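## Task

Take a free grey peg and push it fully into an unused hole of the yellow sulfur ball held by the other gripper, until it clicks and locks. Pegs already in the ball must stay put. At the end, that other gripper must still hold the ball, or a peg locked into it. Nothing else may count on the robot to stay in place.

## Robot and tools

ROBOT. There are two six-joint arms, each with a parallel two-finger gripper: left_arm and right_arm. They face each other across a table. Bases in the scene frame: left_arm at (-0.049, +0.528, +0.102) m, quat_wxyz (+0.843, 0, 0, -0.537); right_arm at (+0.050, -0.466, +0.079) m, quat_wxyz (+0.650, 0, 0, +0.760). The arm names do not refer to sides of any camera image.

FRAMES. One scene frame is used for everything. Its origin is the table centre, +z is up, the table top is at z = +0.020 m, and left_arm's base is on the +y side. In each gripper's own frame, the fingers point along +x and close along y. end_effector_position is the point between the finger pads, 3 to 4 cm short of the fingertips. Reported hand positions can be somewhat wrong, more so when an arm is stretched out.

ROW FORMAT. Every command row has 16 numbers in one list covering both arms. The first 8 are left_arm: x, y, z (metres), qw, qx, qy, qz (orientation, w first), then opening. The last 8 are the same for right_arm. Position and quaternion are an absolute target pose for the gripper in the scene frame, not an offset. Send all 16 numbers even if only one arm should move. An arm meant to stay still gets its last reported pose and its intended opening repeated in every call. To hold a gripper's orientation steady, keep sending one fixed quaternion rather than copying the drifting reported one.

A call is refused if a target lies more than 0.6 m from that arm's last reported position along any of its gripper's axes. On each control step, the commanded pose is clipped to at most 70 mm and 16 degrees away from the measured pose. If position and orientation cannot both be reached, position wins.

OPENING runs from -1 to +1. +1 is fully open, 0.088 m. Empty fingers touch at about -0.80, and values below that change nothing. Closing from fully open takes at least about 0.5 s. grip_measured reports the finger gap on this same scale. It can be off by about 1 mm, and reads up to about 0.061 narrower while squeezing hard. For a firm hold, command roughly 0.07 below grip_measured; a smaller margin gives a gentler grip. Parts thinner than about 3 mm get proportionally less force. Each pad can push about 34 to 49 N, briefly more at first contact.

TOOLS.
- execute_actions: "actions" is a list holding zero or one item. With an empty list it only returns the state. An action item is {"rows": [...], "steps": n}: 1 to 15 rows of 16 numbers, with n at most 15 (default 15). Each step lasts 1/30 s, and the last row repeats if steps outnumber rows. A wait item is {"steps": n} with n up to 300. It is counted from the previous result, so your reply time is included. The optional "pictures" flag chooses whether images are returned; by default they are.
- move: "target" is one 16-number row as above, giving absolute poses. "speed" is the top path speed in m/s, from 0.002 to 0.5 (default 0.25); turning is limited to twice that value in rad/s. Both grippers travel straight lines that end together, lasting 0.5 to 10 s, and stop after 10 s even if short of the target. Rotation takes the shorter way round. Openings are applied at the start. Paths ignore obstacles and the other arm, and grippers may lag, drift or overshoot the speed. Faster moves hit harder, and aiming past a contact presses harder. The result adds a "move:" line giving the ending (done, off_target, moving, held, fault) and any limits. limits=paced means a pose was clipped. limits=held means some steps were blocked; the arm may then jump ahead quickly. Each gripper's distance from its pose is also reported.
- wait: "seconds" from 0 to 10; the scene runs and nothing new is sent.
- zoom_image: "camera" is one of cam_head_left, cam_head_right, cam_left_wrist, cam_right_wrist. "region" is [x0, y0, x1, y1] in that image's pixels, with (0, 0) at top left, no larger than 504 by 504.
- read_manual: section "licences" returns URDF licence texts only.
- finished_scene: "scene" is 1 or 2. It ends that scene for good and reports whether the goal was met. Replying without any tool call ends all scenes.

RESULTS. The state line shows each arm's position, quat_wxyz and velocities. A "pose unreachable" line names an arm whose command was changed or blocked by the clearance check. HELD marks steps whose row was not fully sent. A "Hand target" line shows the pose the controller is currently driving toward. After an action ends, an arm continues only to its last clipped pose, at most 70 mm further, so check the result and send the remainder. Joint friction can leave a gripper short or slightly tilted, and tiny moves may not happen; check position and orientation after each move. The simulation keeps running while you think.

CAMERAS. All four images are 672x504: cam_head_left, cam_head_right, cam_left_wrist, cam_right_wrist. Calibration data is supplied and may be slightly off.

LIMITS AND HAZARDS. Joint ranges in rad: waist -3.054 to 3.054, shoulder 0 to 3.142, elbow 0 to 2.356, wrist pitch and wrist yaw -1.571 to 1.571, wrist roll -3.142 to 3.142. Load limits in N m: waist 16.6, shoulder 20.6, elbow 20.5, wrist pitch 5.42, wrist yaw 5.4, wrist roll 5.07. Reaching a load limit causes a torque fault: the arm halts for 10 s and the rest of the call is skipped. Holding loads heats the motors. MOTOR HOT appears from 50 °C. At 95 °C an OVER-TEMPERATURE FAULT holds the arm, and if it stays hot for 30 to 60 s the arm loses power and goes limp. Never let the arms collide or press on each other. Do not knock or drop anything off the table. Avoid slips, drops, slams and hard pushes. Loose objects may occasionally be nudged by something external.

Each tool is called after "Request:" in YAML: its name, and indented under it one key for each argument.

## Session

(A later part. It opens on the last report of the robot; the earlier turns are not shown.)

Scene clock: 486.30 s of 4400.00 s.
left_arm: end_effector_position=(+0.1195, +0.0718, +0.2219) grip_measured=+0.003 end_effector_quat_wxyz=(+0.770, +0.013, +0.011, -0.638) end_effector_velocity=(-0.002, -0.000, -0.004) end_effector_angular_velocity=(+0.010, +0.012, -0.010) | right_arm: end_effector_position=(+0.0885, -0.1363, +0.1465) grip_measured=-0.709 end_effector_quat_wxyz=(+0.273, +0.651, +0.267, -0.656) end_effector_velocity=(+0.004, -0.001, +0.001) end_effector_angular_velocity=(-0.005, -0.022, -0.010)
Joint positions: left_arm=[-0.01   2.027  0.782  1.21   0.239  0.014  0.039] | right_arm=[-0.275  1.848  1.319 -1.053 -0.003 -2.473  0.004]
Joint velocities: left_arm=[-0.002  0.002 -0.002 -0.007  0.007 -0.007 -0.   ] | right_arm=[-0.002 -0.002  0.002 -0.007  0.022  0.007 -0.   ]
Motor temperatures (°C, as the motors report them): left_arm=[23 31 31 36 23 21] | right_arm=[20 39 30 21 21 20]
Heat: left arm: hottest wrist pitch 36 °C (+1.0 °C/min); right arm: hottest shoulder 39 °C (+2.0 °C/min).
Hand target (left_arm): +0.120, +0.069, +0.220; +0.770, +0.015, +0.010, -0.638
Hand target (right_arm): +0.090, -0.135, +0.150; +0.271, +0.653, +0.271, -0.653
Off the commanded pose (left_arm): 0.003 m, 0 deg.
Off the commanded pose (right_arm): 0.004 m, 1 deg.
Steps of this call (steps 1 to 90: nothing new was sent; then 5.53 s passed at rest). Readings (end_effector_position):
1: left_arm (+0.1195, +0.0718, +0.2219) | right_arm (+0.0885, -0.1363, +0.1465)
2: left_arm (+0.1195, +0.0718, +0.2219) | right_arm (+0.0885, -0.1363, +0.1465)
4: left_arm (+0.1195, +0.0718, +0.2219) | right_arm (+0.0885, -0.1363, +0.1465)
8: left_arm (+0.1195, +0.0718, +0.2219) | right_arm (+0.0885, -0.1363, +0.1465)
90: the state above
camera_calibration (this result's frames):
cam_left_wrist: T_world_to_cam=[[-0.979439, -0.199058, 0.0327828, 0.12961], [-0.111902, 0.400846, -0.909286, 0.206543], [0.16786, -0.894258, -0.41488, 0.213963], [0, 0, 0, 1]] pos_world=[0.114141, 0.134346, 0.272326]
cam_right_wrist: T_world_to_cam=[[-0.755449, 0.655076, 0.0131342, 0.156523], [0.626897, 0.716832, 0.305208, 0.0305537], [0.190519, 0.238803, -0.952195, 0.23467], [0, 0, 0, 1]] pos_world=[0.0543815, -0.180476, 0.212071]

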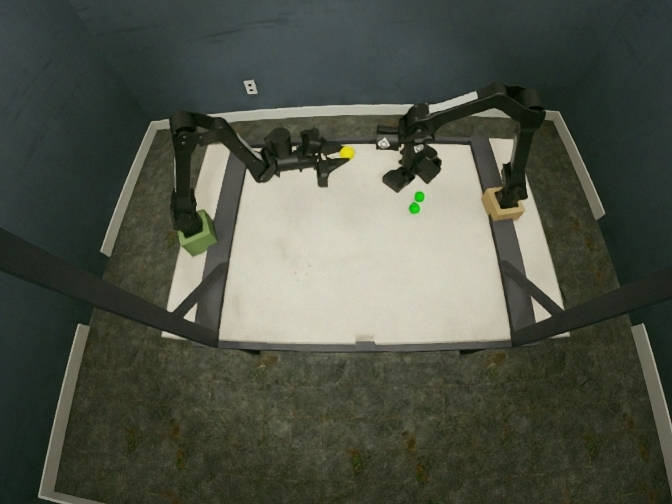

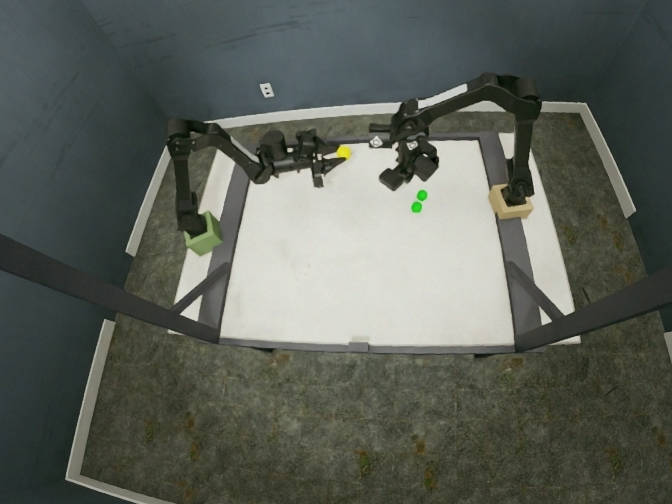

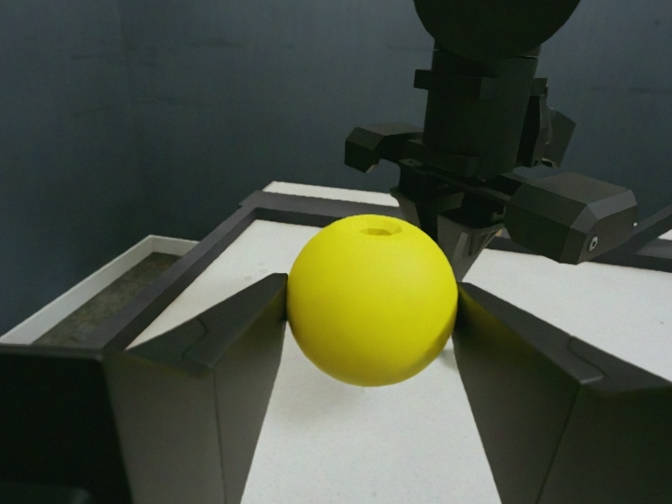

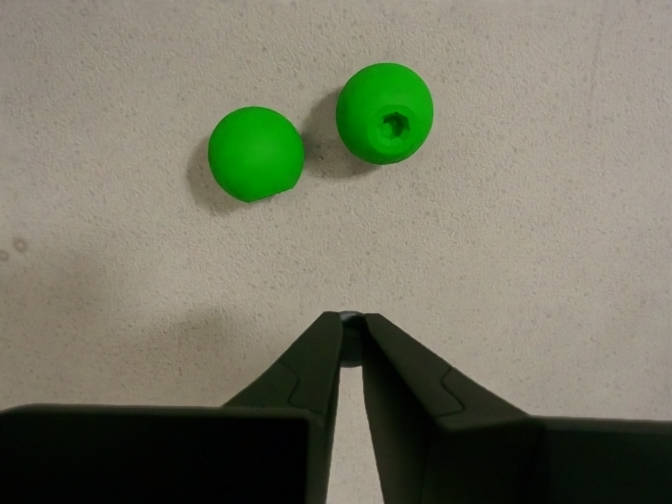

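Request:
move:
  target: [0.0024,-0.0622,0.1054,0.6750,0.03216,0.02947,-0.7366,-0.07, 0.0,-0.115,0.215,-0.2706,-0.6533,-0.2706,0.6533,-0.78]
  speed: 0.15

Scene clock: 512.90 s of 4400.00 s.
left_arm: end_effector_position=(+0.0022, -0.0620, +0.1123) grip_measured=+0.003 end_effector_quat_wxyz=(+0.676, +0.028, +0.027, -0.736) end_effector_velocity=(+0.002, -0.001, +0.001) end_effector_angular_velocity=(+0.003, +0.006, +0.020) | right_arm: end_effector_position=(+0.0003, -0.1164, +0.2177) grip_measured=-0.709 end_effector_quat_wxyz=(+0.268, +0.653, +0.274, -0.653) end_effector_velocity=(+0.002, +0.001, +0.000) end_effector_angular_velocity=(+0.008, -0.006, +0.005)
Joint positions: left_arm=[-0.293  2.59   1.335  1.176  0.227  0.016  0.039] | right_arm=[-0.016  1.874  1.639 -1.327 -0.002 -2.217  0.004]
Joint velocities: left_arm=[-0.002 -0.002  0.002 -0.007 -0.022 -0.007  0.   ] | right_arm=[-0.002 -0.002 -0.002  0.007  0.007 -0.007 -0.   ]
Motor temperatures (°C, as the motors report them): left_arm=[23 32 31 37 23 21] | right_arm=[20 41 31 21 21 20]
Heat: left arm: hottest wrist pitch 37 °C (+1.0 °C/min); right arm: hottest shoulder 41 °C (+3.0 °C/min).
Hand target (left_arm): +0.002, -0.063, +0.106; +0.675, +0.032, +0.029, -0.737
Hand target (right_arm): -0.000, -0.115, +0.215; +0.271, +0.654, +0.270, -0.653
Off the commanded pose (left_arm): 0.007 m, 1 deg.
Off the commanded pose (right_arm): 0.003 m, 0 deg.
After step 90, 21.63 s passed at rest.
move: done
camera_calibration (this result's frames):
cam_left_wrist: T_world_to_cam=[[-0.996821, 0.0691768, 0.0395403, 0.00759365], [-0.00367427, 0.455804, -0.890072, 0.148439], [-0.079595, -0.887388, -0.454101, 0.0739403], [0, 0, 0, 1]] pos_world=[0.0140002, -0.0025709, 0.165398]
cam_right_wrist: T_world_to_cam=[[-0.756714, 0.65329, 0.0244217, 0.0731772], [0.625148, 0.712179, 0.319359, 0.0461792], [0.191241, 0.256931, -0.947319, 0.31556], [0, 0, 0, 1]] pos_world=[-0.0338428, -0.161771, 0.282401]

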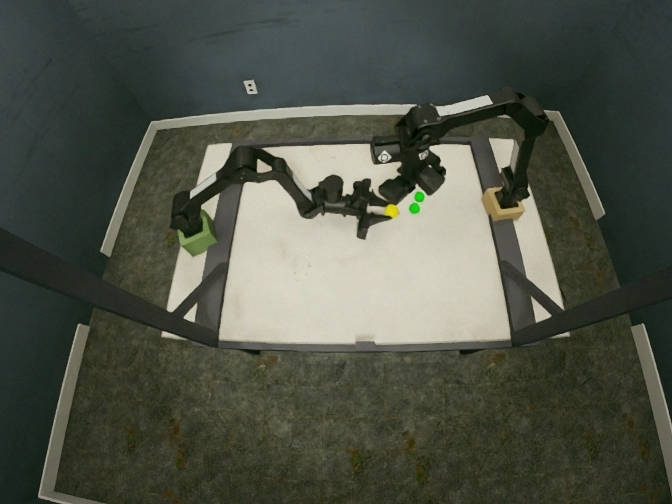

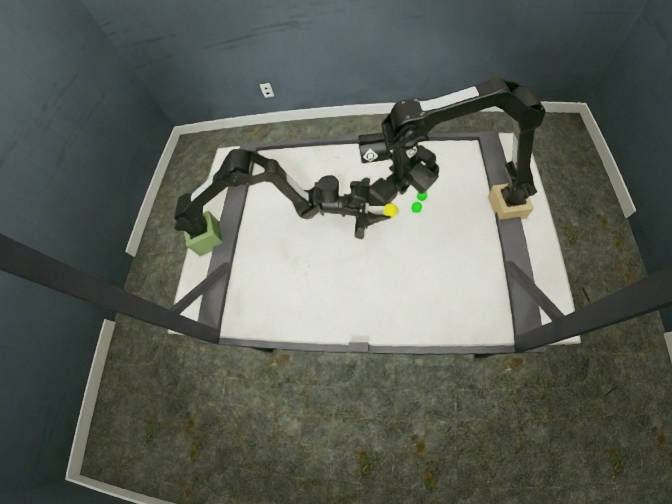

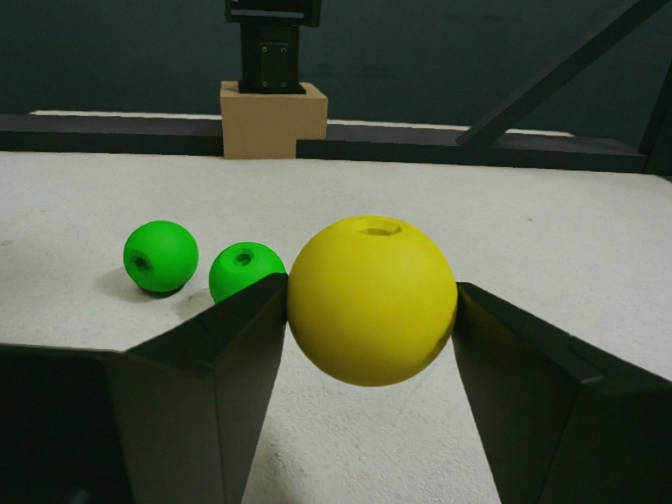

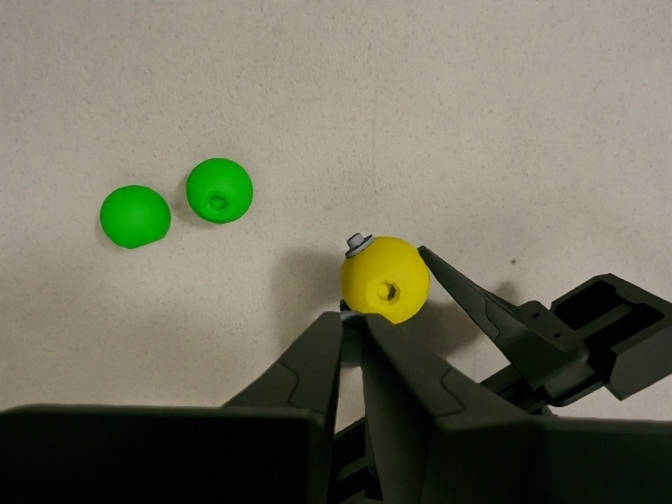

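Request:
zoom_image:
  camera: "cam_right_wrist"
  region: [310, 210, 470, 350]

Region (310, 210, 470, 350) of cam_right_wrist's 672x504 image, scaled by 3.150, with more detail than that image has; it fills the top 441 rows of this view, and the rest is white.

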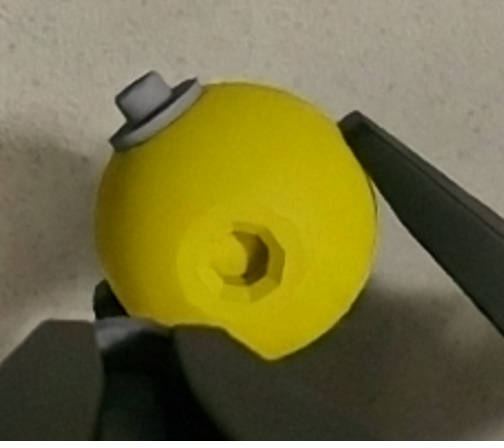

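Request:
zoom_image:
  camera: "cam_left_wrist"
  region: [280, 200, 470, 400]

Region (280, 200, 470, 400) of cam_left_wrist's 672x504 image, scaled by 2.520, with more detail than that image has; it fills the left 479 columns of this view, and the rest is white.

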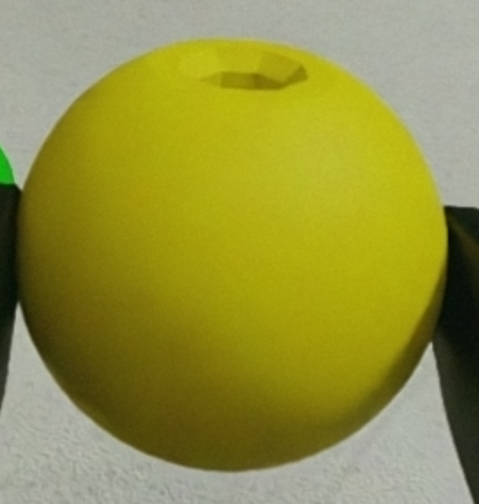

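Request:
move:
  target: [0.0022,-0.0620,0.1110,0.6754,-0.01737,-0.01592,-0.7371,-0.07, -0.0040,-0.0895,0.185,-0.2706,-0.6533,-0.2706,0.6533,-0.78]
  speed: 0.05

Request:
zoom_image:
  camera: "cam_right_wrist"
  region: [270, 200, 438, 347]

Scene clock: 556.67 s of 4400.00 s.
left_arm: end_effector_position=(+0.0019, -0.0615, +0.1162) grip_measured=+0.003 end_effector_quat_wxyz=(+0.676, -0.017, -0.018, -0.737) end_effector_velocity=(-0.000, -0.000, +0.001) end_effector_angular_velocity=(-0.007, +0.007, +0.005) | right_arm: end_effector_position=(-0.0032, -0.0918, +0.1883) grip_measured=-0.709 end_effector_quat_wxyz=(+0.269, +0.653, +0.273, -0.653) end_effector_velocity=(-0.005, +0.003, +0.003) end_effector_angular_velocity=(+0.012, +0.039, +0.005)
Joint positions: left_arm=[-0.293  2.667  1.362  1.356  0.229 -0.008  0.039] | right_arm=[-0.016  1.98   1.666 -1.252 -0.002 -2.216  0.004]
Joint velocities: left_arm=[-0.002  0.002  0.002  0.007 -0.007 -0.007 -0.   ] | right_arm=[-0.002 -0.002  0.007  0.007 -0.037 -0.007 -0.   ]
Motor temperatures (°C, as the motors report them): left_arm=[23 38 31 36 23 21] | right_arm=[20 39 33 21 21 20]
Heat: left arm: hottest shoulder 38 °C (+1.0 °C/min); right arm: hottest shoulder 39 °C (-1.0 °C/min).
Hand target (left_arm): +0.002, -0.062, +0.111; +0.675, -0.018, -0.016, -0.737
Hand target (right_arm): -0.004, -0.090, +0.185; +0.271, +0.653, +0.271, -0.653
Off the commanded pose (left_arm): 0.005 m, 0 deg.
Off the commanded pose (right_arm): 0.004 m, 0 deg.
After step 90, 39.20 s passed at rest.
move: done
camera_calibration (this result's frames):
cam_left_wrist: T_world_to_cam=[[-0.99652, 0.0751813, 0.0359891, 0.00788789], [-0.00839953, 0.339, -0.940749, 0.15041], [-0.082927, -0.937778, -0.337188, 0.0594607], [0, 0, 0, 1]] pos_world=[0.0140547, 0.00417896, 0.161264]
cam_right_wrist: T_world_to_cam=[[-0.756474, 0.65364, 0.0224122, 0.0556452], [0.625302, 0.712783, 0.317707, 0.0406264], [0.191691, 0.254351, -0.947924, 0.281946], [0, 0, 0, 1]] pos_world=[-0.0373561, -0.137043, 0.253109]

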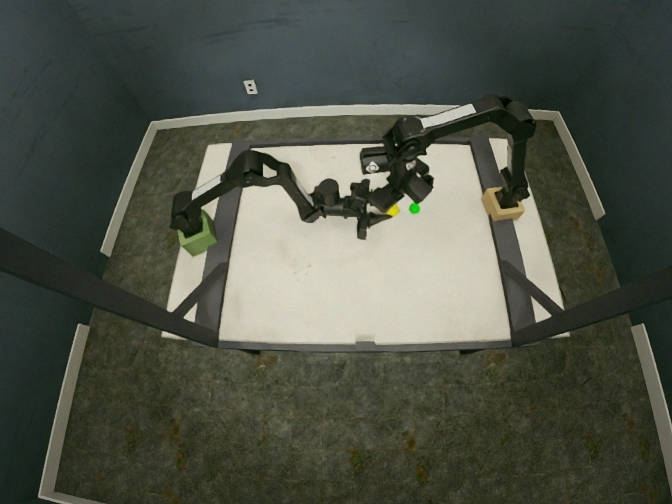

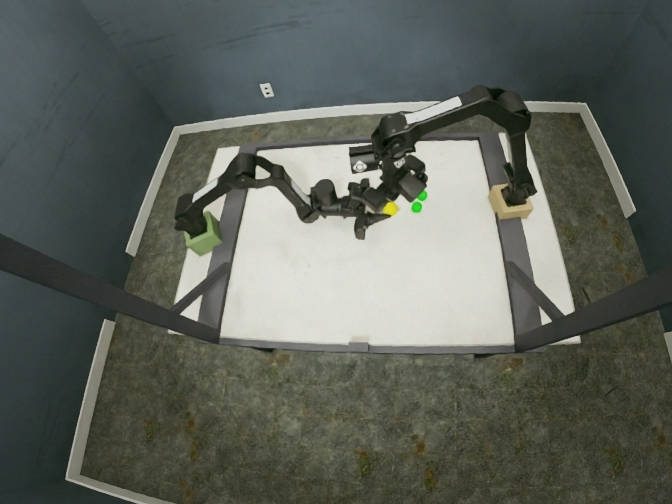

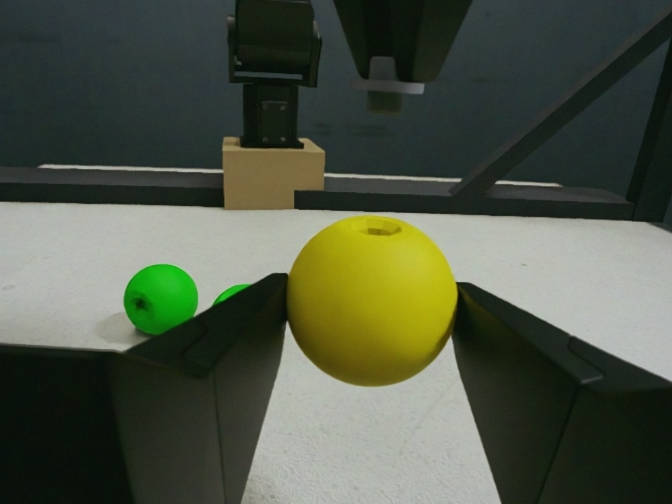

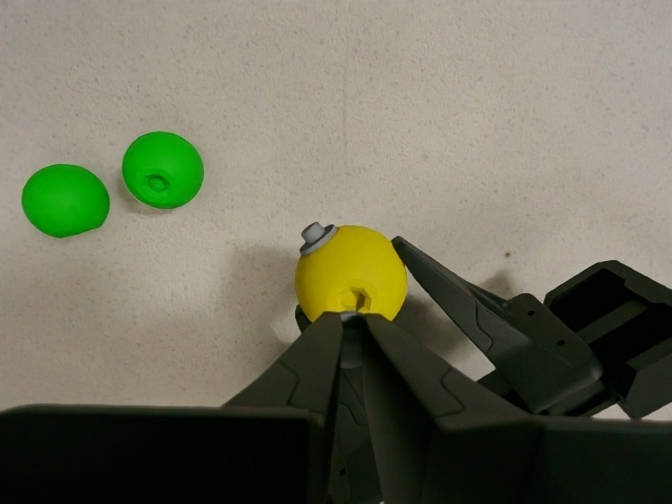

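Region (270, 200, 438, 347) of cam_right_wrist's 672x504 image, scaled by 3.000, with more detail than that image has; it fills the top 441 rows of this view, and the rest is white.

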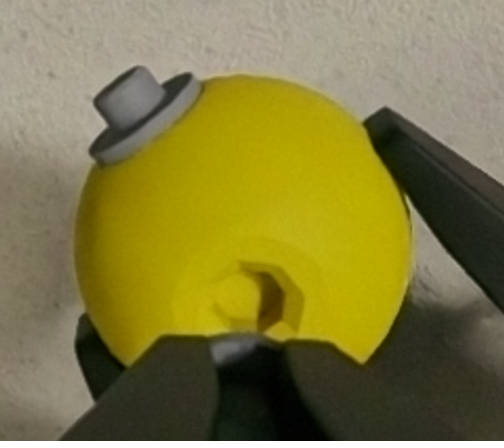

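Request:
zoom_image:
  camera: "cam_left_wrist"
  region: [300, 50, 468, 260]

Region (300, 50, 468, 260) of cam_left_wrist's 672x504 image, scaled by 2.400, with more detail than that image has; it fills the left 403 columns of this view, and the rest is white.

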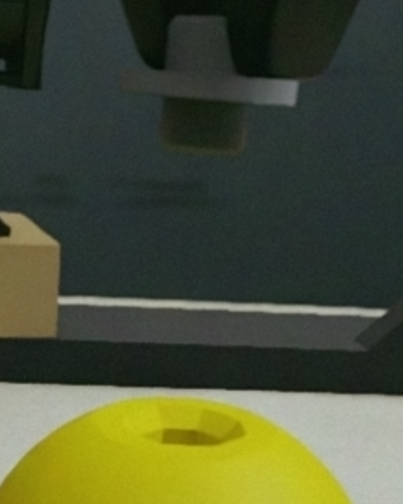

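Request:
move:
  target: [0.0022,-0.0620,0.1110,0.6754,-0.01737,-0.01592,-0.7371,-0.07, -0.0014,-0.0843,0.1670,-0.2706,-0.6533,-0.2706,0.6533,-0.78]
  speed: 0.03

Request:
zoom_image:
  camera: "cam_left_wrist"
  region: [300, 110, 468, 270]

Request:
zoom_image:
  camera: "cam_right_wrist"
  region: [260, 200, 452, 368]

Scene clock: 578.30 s of 4400.00 s.
left_arm: end_effector_position=(+0.0019, -0.0617, +0.1166) grip_measured=+0.003 end_effector_quat_wxyz=(+0.676, -0.018, -0.019, -0.737) end_effector_velocity=(+0.002, +0.000, +0.002) end_effector_angular_velocity=(-0.005, +0.021, +0.009) | right_arm: end_effector_position=(-0.0030, -0.0825, +0.1749) grip_measured=-0.709 end_effector_quat_wxyz=(+0.263, +0.655, +0.279, -0.652) end_effector_velocity=(-0.000, +0.002, +0.002) end_effector_angular_velocity=(+0.011, +0.009, +0.005)
Joint positions: left_arm=[-0.293  2.667  1.363  1.357  0.229 -0.008  0.039] | right_arm=[-0.02   2.007  1.651 -1.193 -0.002 -2.22   0.004]
Joint velocities: left_arm=[ 0.002 -0.002 -0.002  0.007 -0.007 -0.022 -0.   ] | right_arm=[-0.002 -0.002  0.002  0.007 -0.007 -0.007 -0.   ]
Motor temperatures (°C, as the motors report them): left_arm=[23 39 31 37 23 21] | right_arm=[20 40 33 21 21 20]
Heat: left arm: hottest shoulder 39 °C (+2.0 °C/min); right arm: hottest shoulder 40 °C (-1.0 °C/min).
Hand target (left_arm): +0.002, -0.062, +0.111; +0.675, -0.017, -0.016, -0.737
Hand target (right_arm): -0.001, -0.084, +0.167; +0.271, +0.653, +0.271, -0.653
Off the commanded pose (left_arm): 0.006 m, 0 deg.
Off the commanded pose (right_arm): 0.008 m, 1 deg.
After step 90, 17.57 s passed at rest.
move: done
camera_calibration (this result's frames):
cam_left_wrist: T_world_to_cam=[[-0.996526, 0.0752219, 0.035741, 0.00794089], [-0.00824571, 0.337934, -0.941134, 0.150759], [-0.082872, -0.938159, -0.33614, 0.0592862], [0, 0, 0, 1]] pos_world=[0.0140696, 0.00407589, 0.161529]
cam_right_wrist: T_world_to_cam=[[-0.756159, 0.653451, 0.0350038, 0.0477788], [0.626306, 0.707172, 0.328097, 0.0358699], [0.189642, 0.270017, -0.943995, 0.267428], [0, 0, 0, 1]] pos_world=[-0.0370527, -0.128797, 0.23901]

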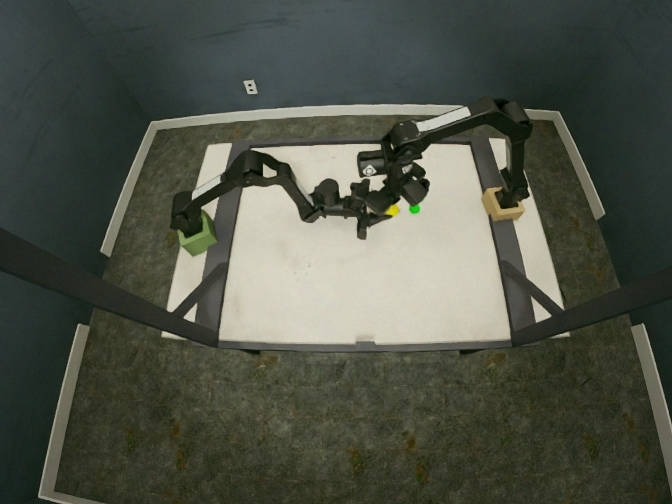

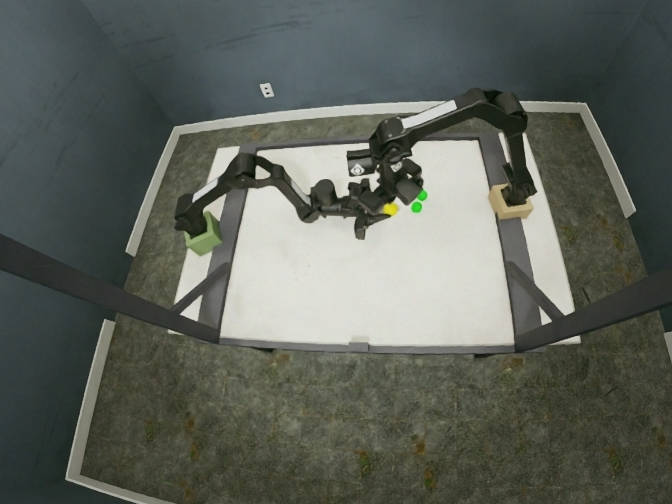

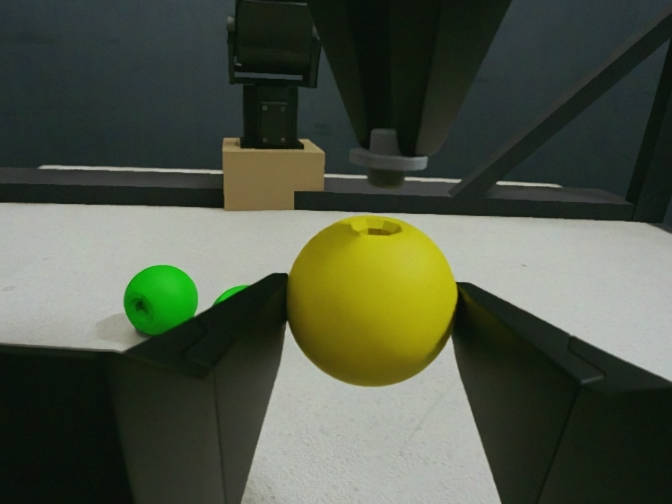

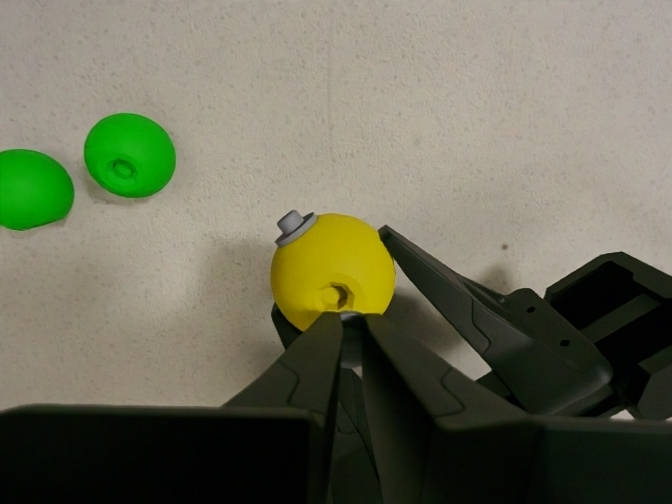

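Region (300, 110, 468, 270) of cam_left_wrist's 672x504 image, scaled by 3.000, with more detail than that image has; it fills the top 480 rows of this view, and the rest is white.

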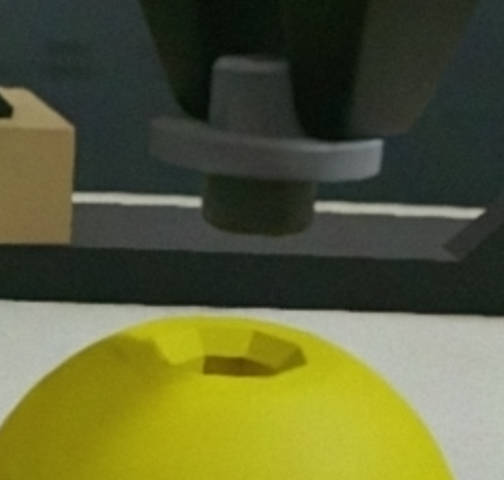

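Region (260, 200, 452, 368) of cam_right_wrist's 672x504 image, scaled by 2.625, with more detail than that image has; it fills the top 441 rows of this view, and the rest is white.

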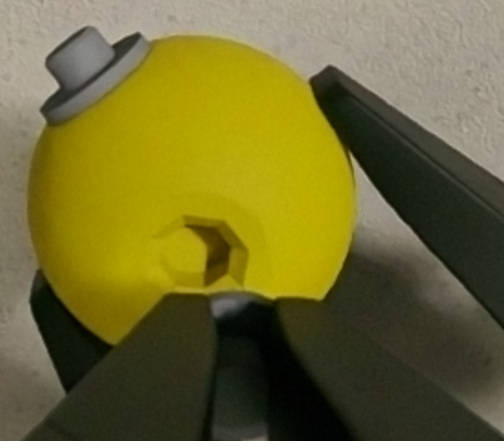

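Request:
execute_actions:
  actions:
    - {"rows": [[0.0022,-0.0620,0.1110,0.6754,-0.01737,-0.01592,-0.7371,-0.07, -0.0013,-0.0847,0.1690,-0.2706,-0.6533,-0.2706,0.6533,-0.78],[0.0022,-0.0620,0.1110,0.6754,-0.01737,-0.01592,-0.7371,-0.07, -0.0012,-0.0851,0.1686,-0.2706,-0.6533,-0.2706,0.6533,-0.78],[0.0022,-0.0620,0.1110,0.6754,-0.01737,-0.01592,-0.7371,-0.07, -0.0011,-0.0855,0.1682,-0.2706,-0.6533,-0.2706,0.6533,-0.78],[0.0022,-0.0620,0.1110,0.6754,-0.01737,-0.01592,-0.7371,-0.07, -0.0010,-0.0859,0.1678,-0.2706,-0.6533,-0.2706,0.6533,-0.78],[0.0022,-0.0620,0.1110,0.6754,-0.01737,-0.01592,-0.7371,-0.07, -0.0009,-0.0863,0.1674,-0.2706,-0.6533,-0.2706,0.6533,-0.78],[0.0022,-0.0620,0.1110,0.6754,-0.01737,-0.01592,-0.7371,-0.07, -0.0008,-0.0867,0.1670,-0.2706,-0.6533,-0.2706,0.6533,-0.78],[0.0022,-0.0620,0.1110,0.6754,-0.01737,-0.01592,-0.7371,-0.07, -0.0007,-0.0871,0.1666,-0.2706,-0.6533,-0.2706,0.6533,-0.78],[0.0022,-0.0620,0.1110,0.6754,-0.01737,-0.01592,-0.7371,-0.07, -0.0006,-0.0875,0.1662,-0.2706,-0.6533,-0.2706,0.6533,-0.78],[0.0022,-0.0620,0.1110,0.6754,-0.01737,-0.01592,-0.7371,-0.07, -0.0006,-0.0875,0.1658,-0.2706,-0.6533,-0.2706,0.6533,-0.78]], "steps": 15}

Request:
zoom_image:
  camera: "cam_left_wrist"
  region: [300, 110, 468, 270]

Request:
zoom_image:
  camera: "cam_right_wrist"
  region: [260, 200, 452, 368]

Scene clock: 628.33 s of 4400.00 s.
left_arm: end_effector_position=(+0.0019, -0.0617, +0.1166) grip_measured=+0.003 end_effector_quat_wxyz=(+0.676, -0.018, -0.019, -0.737) end_effector_velocity=(-0.000, -0.001, +0.001) end_effector_angular_velocity=(+0.003, +0.008, +0.005) | right_arm: end_effector_position=(-0.0021, -0.0855, +0.1695) grip_measured=-0.709 end_effector_quat_wxyz=(+0.267, +0.654, +0.275, -0.653) end_effector_velocity=(-0.002, -0.001, +0.003) end_effector_angular_velocity=(+0.002, +0.007, +0.025)
Joint positions: left_arm=[-0.293  2.667  1.363  1.357  0.229 -0.008  0.039] | right_arm=[-0.021  2.007  1.63  -1.183 -0.002 -2.221  0.004]
Joint velocities: left_arm=[-0.002 -0.002  0.002 -0.007 -0.007 -0.007 -0.   ] | right_arm=[ 0.002 -0.007  0.002 -0.007 -0.007 -0.022 -0.   ]
Motor temperatures (°C, as the motors report them): left_arm=[23 41 31 39 23 21] | right_arm=[20 41 31 21 21 20]
Heat: left arm: hottest shoulder 41 °C (+2.0 °C/min); right arm: hottest shoulder 41 °C (+1.0 °C/min).
Hand target (left_arm): +0.002, -0.062, +0.111; +0.675, -0.017, -0.016, -0.737
Hand target (right_arm): -0.001, -0.088, +0.166; +0.271, +0.653, +0.271, -0.653
Off the commanded pose (left_arm): 0.006 m, 0 deg.
Off the commanded pose (right_arm): 0.005 m, 1 deg.
Steps of this call (steps 1 to 90: nothing new was sent; then 46.53 s passed at rest; steps 91 to 105: all 15 steps of this action). Readings (end_effector_position):
91: left_arm (+0.0019, -0.0617, +0.1166) | right_arm (-0.0030, -0.0824, +0.1749)
92: left_arm (+0.0019, -0.0617, +0.1166) | right_arm (-0.0030, -0.0824, +0.1749)
94: left_arm (+0.0019, -0.0617, +0.1166) | right_arm (-0.0028, -0.0827, +0.1746)
98: left_arm (+0.0019, -0.0617, +0.1166) | right_arm (-0.0024, -0.0845, +0.1718)
105: the state above
camera_calibration (this result's frames):
cam_left_wrist: T_world_to_cam=[[-0.996526, 0.0752219, 0.035741, 0.00794089], [-0.00824571, 0.337934, -0.941134, 0.150759], [-0.082872, -0.938159, -0.33614, 0.0592862], [0, 0, 0, 1]] pos_world=[0.0140696, 0.00407589, 0.161529]
cam_right_wrist: T_world_to_cam=[[-0.756206, 0.653789, 0.0266931, 0.0520131], [0.625813, 0.710729, 0.321282, 0.0406813], [0.191079, 0.25966, -0.946607, 0.262551], [0, 0, 0, 1]] pos_world=[-0.0362943, -0.131093, 0.234074]

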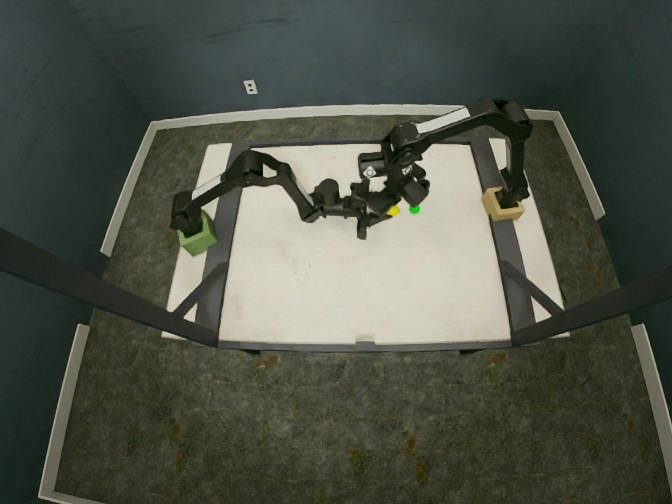

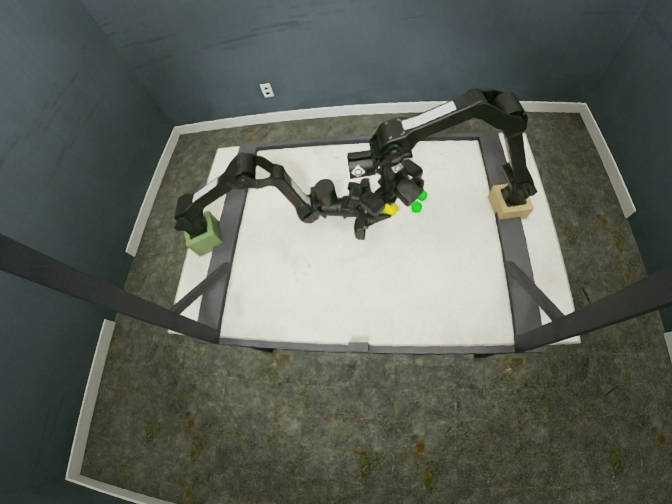

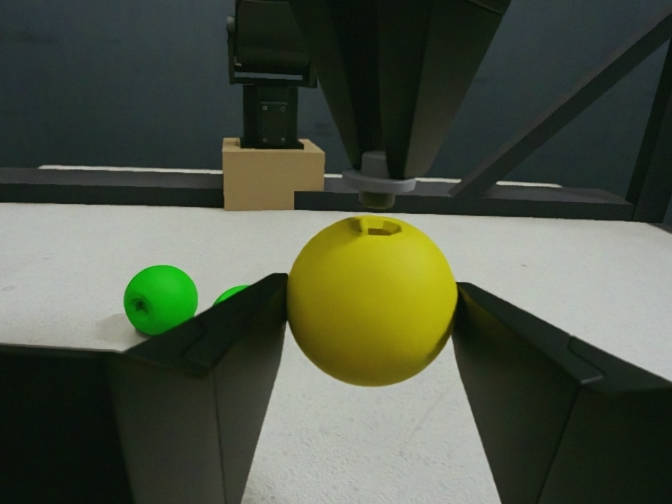

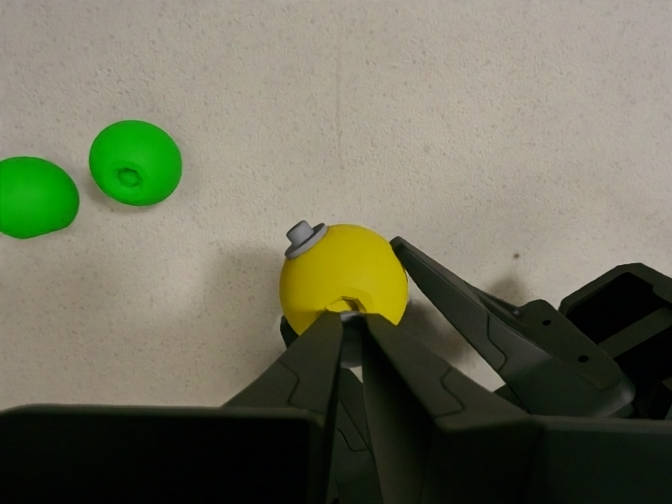

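Region (300, 110, 468, 270) of cam_left_wrist's 672x504 image, scaled by 3.000, with more detail than that image has; it fills the top 480 rows of this view, and the rest is white.

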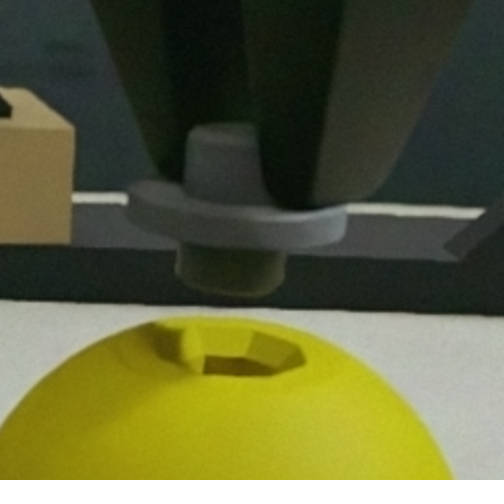

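Region (260, 200, 452, 368) of cam_right_wrist's 672x504 image, scaled by 2.625, with more detail than that image has; it fills the top 441 rows of this view, and the rest is white.

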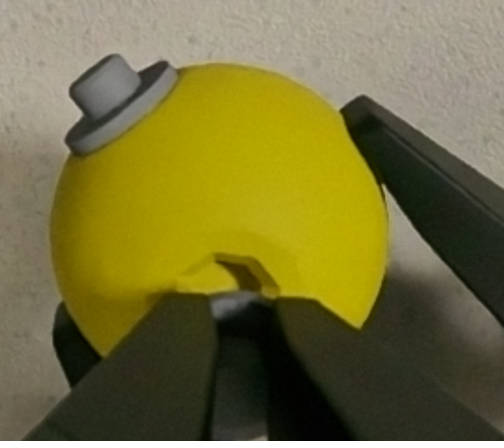

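Request:
execute_actions:
  actions:
    - {"rows": [[0.0022,-0.0620,0.1110,0.6754,-0.01737,-0.01592,-0.7371,-0.07, -0.0009,-0.0876,0.1653,-0.2706,-0.6533,-0.2706,0.6533,-0.78],[0.0022,-0.0620,0.1110,0.6754,-0.01737,-0.01592,-0.7371,-0.07, -0.0012,-0.0877,0.1648,-0.2706,-0.6533,-0.2706,0.6533,-0.78],[0.0022,-0.0620,0.1110,0.6754,-0.01737,-0.01592,-0.7371,-0.07, -0.0015,-0.0878,0.1643,-0.2706,-0.6533,-0.2706,0.6533,-0.78],[0.0022,-0.0620,0.1110,0.6754,-0.01737,-0.01592,-0.7371,-0.07, -0.0018,-0.0879,0.1638,-0.2706,-0.6533,-0.2706,0.6533,-0.78],[0.0022,-0.0620,0.1110,0.6754,-0.01737,-0.01592,-0.7371,-0.07, -0.0021,-0.0880,0.1633,-0.2706,-0.6533,-0.2706,0.6533,-0.78],[0.0022,-0.0620,0.1110,0.6754,-0.01737,-0.01592,-0.7371,-0.07, -0.0024,-0.0881,0.1628,-0.2706,-0.6533,-0.2706,0.6533,-0.78],[0.0022,-0.0620,0.1110,0.6754,-0.01737,-0.01592,-0.7371,-0.07, -0.0027,-0.0882,0.1623,-0.2706,-0.6533,-0.2706,0.6533,-0.78],[0.0022,-0.0620,0.1110,0.6754,-0.01737,-0.01592,-0.7371,-0.07, -0.0028,-0.0883,0.1618,-0.2706,-0.6533,-0.2706,0.6533,-0.78],[0.0022,-0.0620,0.1110,0.6754,-0.01737,-0.01592,-0.7371,-0.07, -0.0028,-0.0884,0.1614,-0.2706,-0.6533,-0.2706,0.6533,-0.78],[0.0022,-0.0620,0.1110,0.6754,-0.01737,-0.01592,-0.7371,-0.07, -0.0028,-0.0885,0.1610,-0.2706,-0.6533,-0.2706,0.6533,-0.78]], "steps": 15}

Request:
zoom_image:
  camera: "cam_left_wrist"
  region: [300, 130, 468, 290]

Scene clock: 641.40 s of 4400.00 s.
left_arm: end_effector_position=(+0.0019, -0.0617, +0.1166) grip_measured=+0.003 end_effector_quat_wxyz=(+0.676, -0.018, -0.019, -0.737) end_effector_velocity=(-0.000, -0.000, +0.002) end_effector_angular_velocity=(+0.003, +0.008, +0.005) | right_arm: end_effector_position=(-0.0023, -0.0863, +0.1648) grip_measured=-0.709 end_effector_quat_wxyz=(+0.266, +0.654, +0.274, -0.653) end_effector_velocity=(+0.000, -0.002, +0.000) end_effector_angular_velocity=(-0.006, -0.008, +0.024)
Joint positions: left_arm=[-0.293  2.667  1.363  1.357  0.229 -0.008  0.039] | right_arm=[-0.021  2.007  1.611 -1.164 -0.002 -2.219  0.004]
Joint velocities: left_arm=[-0.002 -0.007 -0.002 -0.007 -0.007 -0.007 -0.   ] | right_arm=[ 0.002 -0.002 -0.002 -0.007  0.007 -0.022 -0.   ]
Motor temperatures (°C, as the motors report them): left_arm=[23 42 31 39 23 21] | right_arm=[20 43 31 21 21 20]
Heat: left arm: hottest shoulder 42 °C (+3.0 °C/min); right arm: hottest shoulder 43 °C (+3.0 °C/min).
Hand target (left_arm): +0.002, -0.062, +0.111; +0.675, -0.017, -0.016, -0.737
Hand target (right_arm): -0.003, -0.089, +0.161; +0.271, +0.653, +0.270, -0.653
Off the commanded pose (left_arm): 0.006 m, 0 deg.
Off the commanded pose (right_arm): 0.004 m, 1 deg.
Steps of this call (steps 1 to 90: nothing new was sent; then 9.57 s passed at rest; steps 91 to 105: all 15 steps of this action). Readings (end_effector_position):
91: left_arm (+0.0019, -0.0617, +0.1166) | right_arm (-0.0021, -0.0855, +0.1693)
92: left_arm (+0.0019, -0.0617, +0.1166) | right_arm (-0.0021, -0.0856, +0.1692)
94: left_arm (+0.0019, -0.0617, +0.1166) | right_arm (-0.0022, -0.0855, +0.1686)
98: left_arm (+0.0019, -0.0617, +0.1166) | right_arm (-0.0021, -0.0858, +0.1668)
105: the state above
camera_calibration (this result's frames):
cam_left_wrist: T_world_to_cam=[[-0.996498, 0.0756014, 0.0357216, 0.00790919], [-0.00809839, 0.33794, -0.941133, 0.150757], [-0.0832227, -0.938126, -0.336144, 0.059289], [0, 0, 0, 1]] pos_world=[0.0140366, 0.00407603, 0.161529]
cam_right_wrist: T_world_to_cam=[[-0.755708, 0.654376, 0.0264161, 0.0526318], [0.626344, 0.710375, 0.321031, 0.0429173], [0.19131, 0.259151, -0.9467, 0.258263], [0, 0, 0, 1]] pos_world=[-0.0365151, -0.131858, 0.22933]

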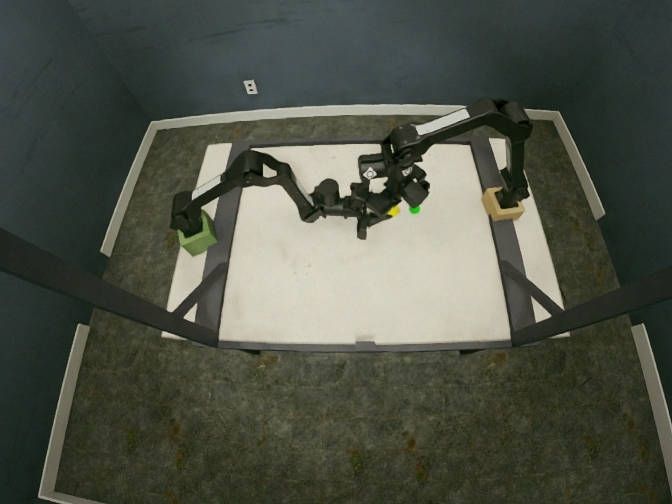

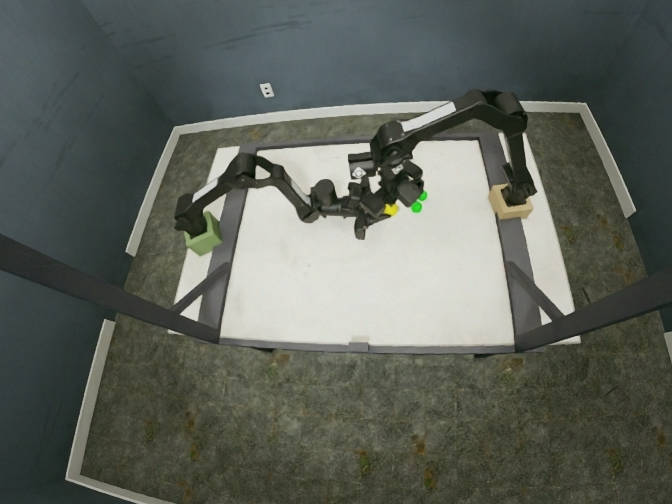

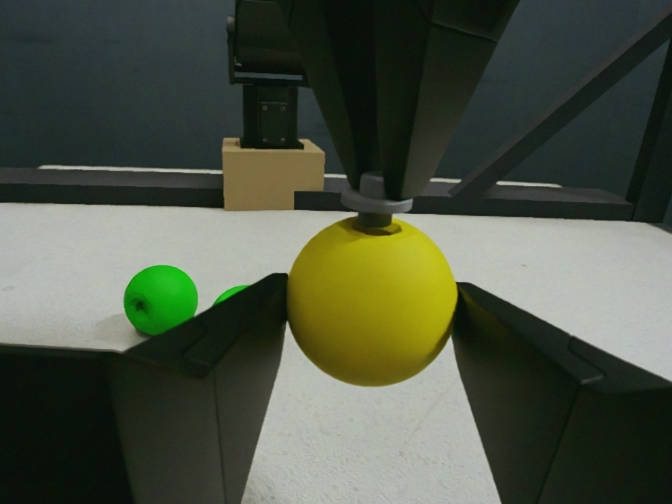

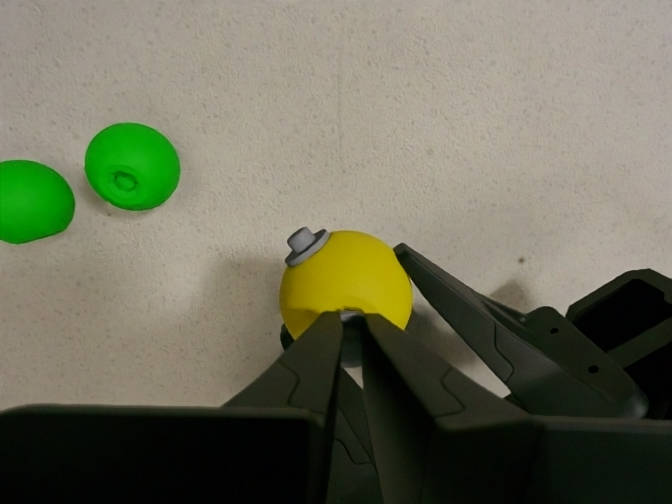

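Region (300, 130, 468, 290) of cam_left_wrist's 672x504 image, scaled by 3.000, with more detail than that image has; it fills the top 480 rows of this view, and the rest is white.

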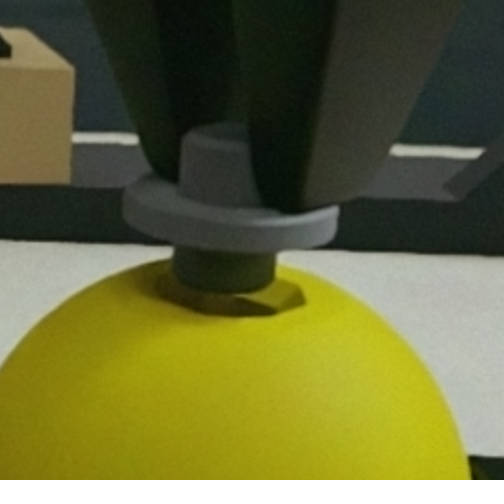

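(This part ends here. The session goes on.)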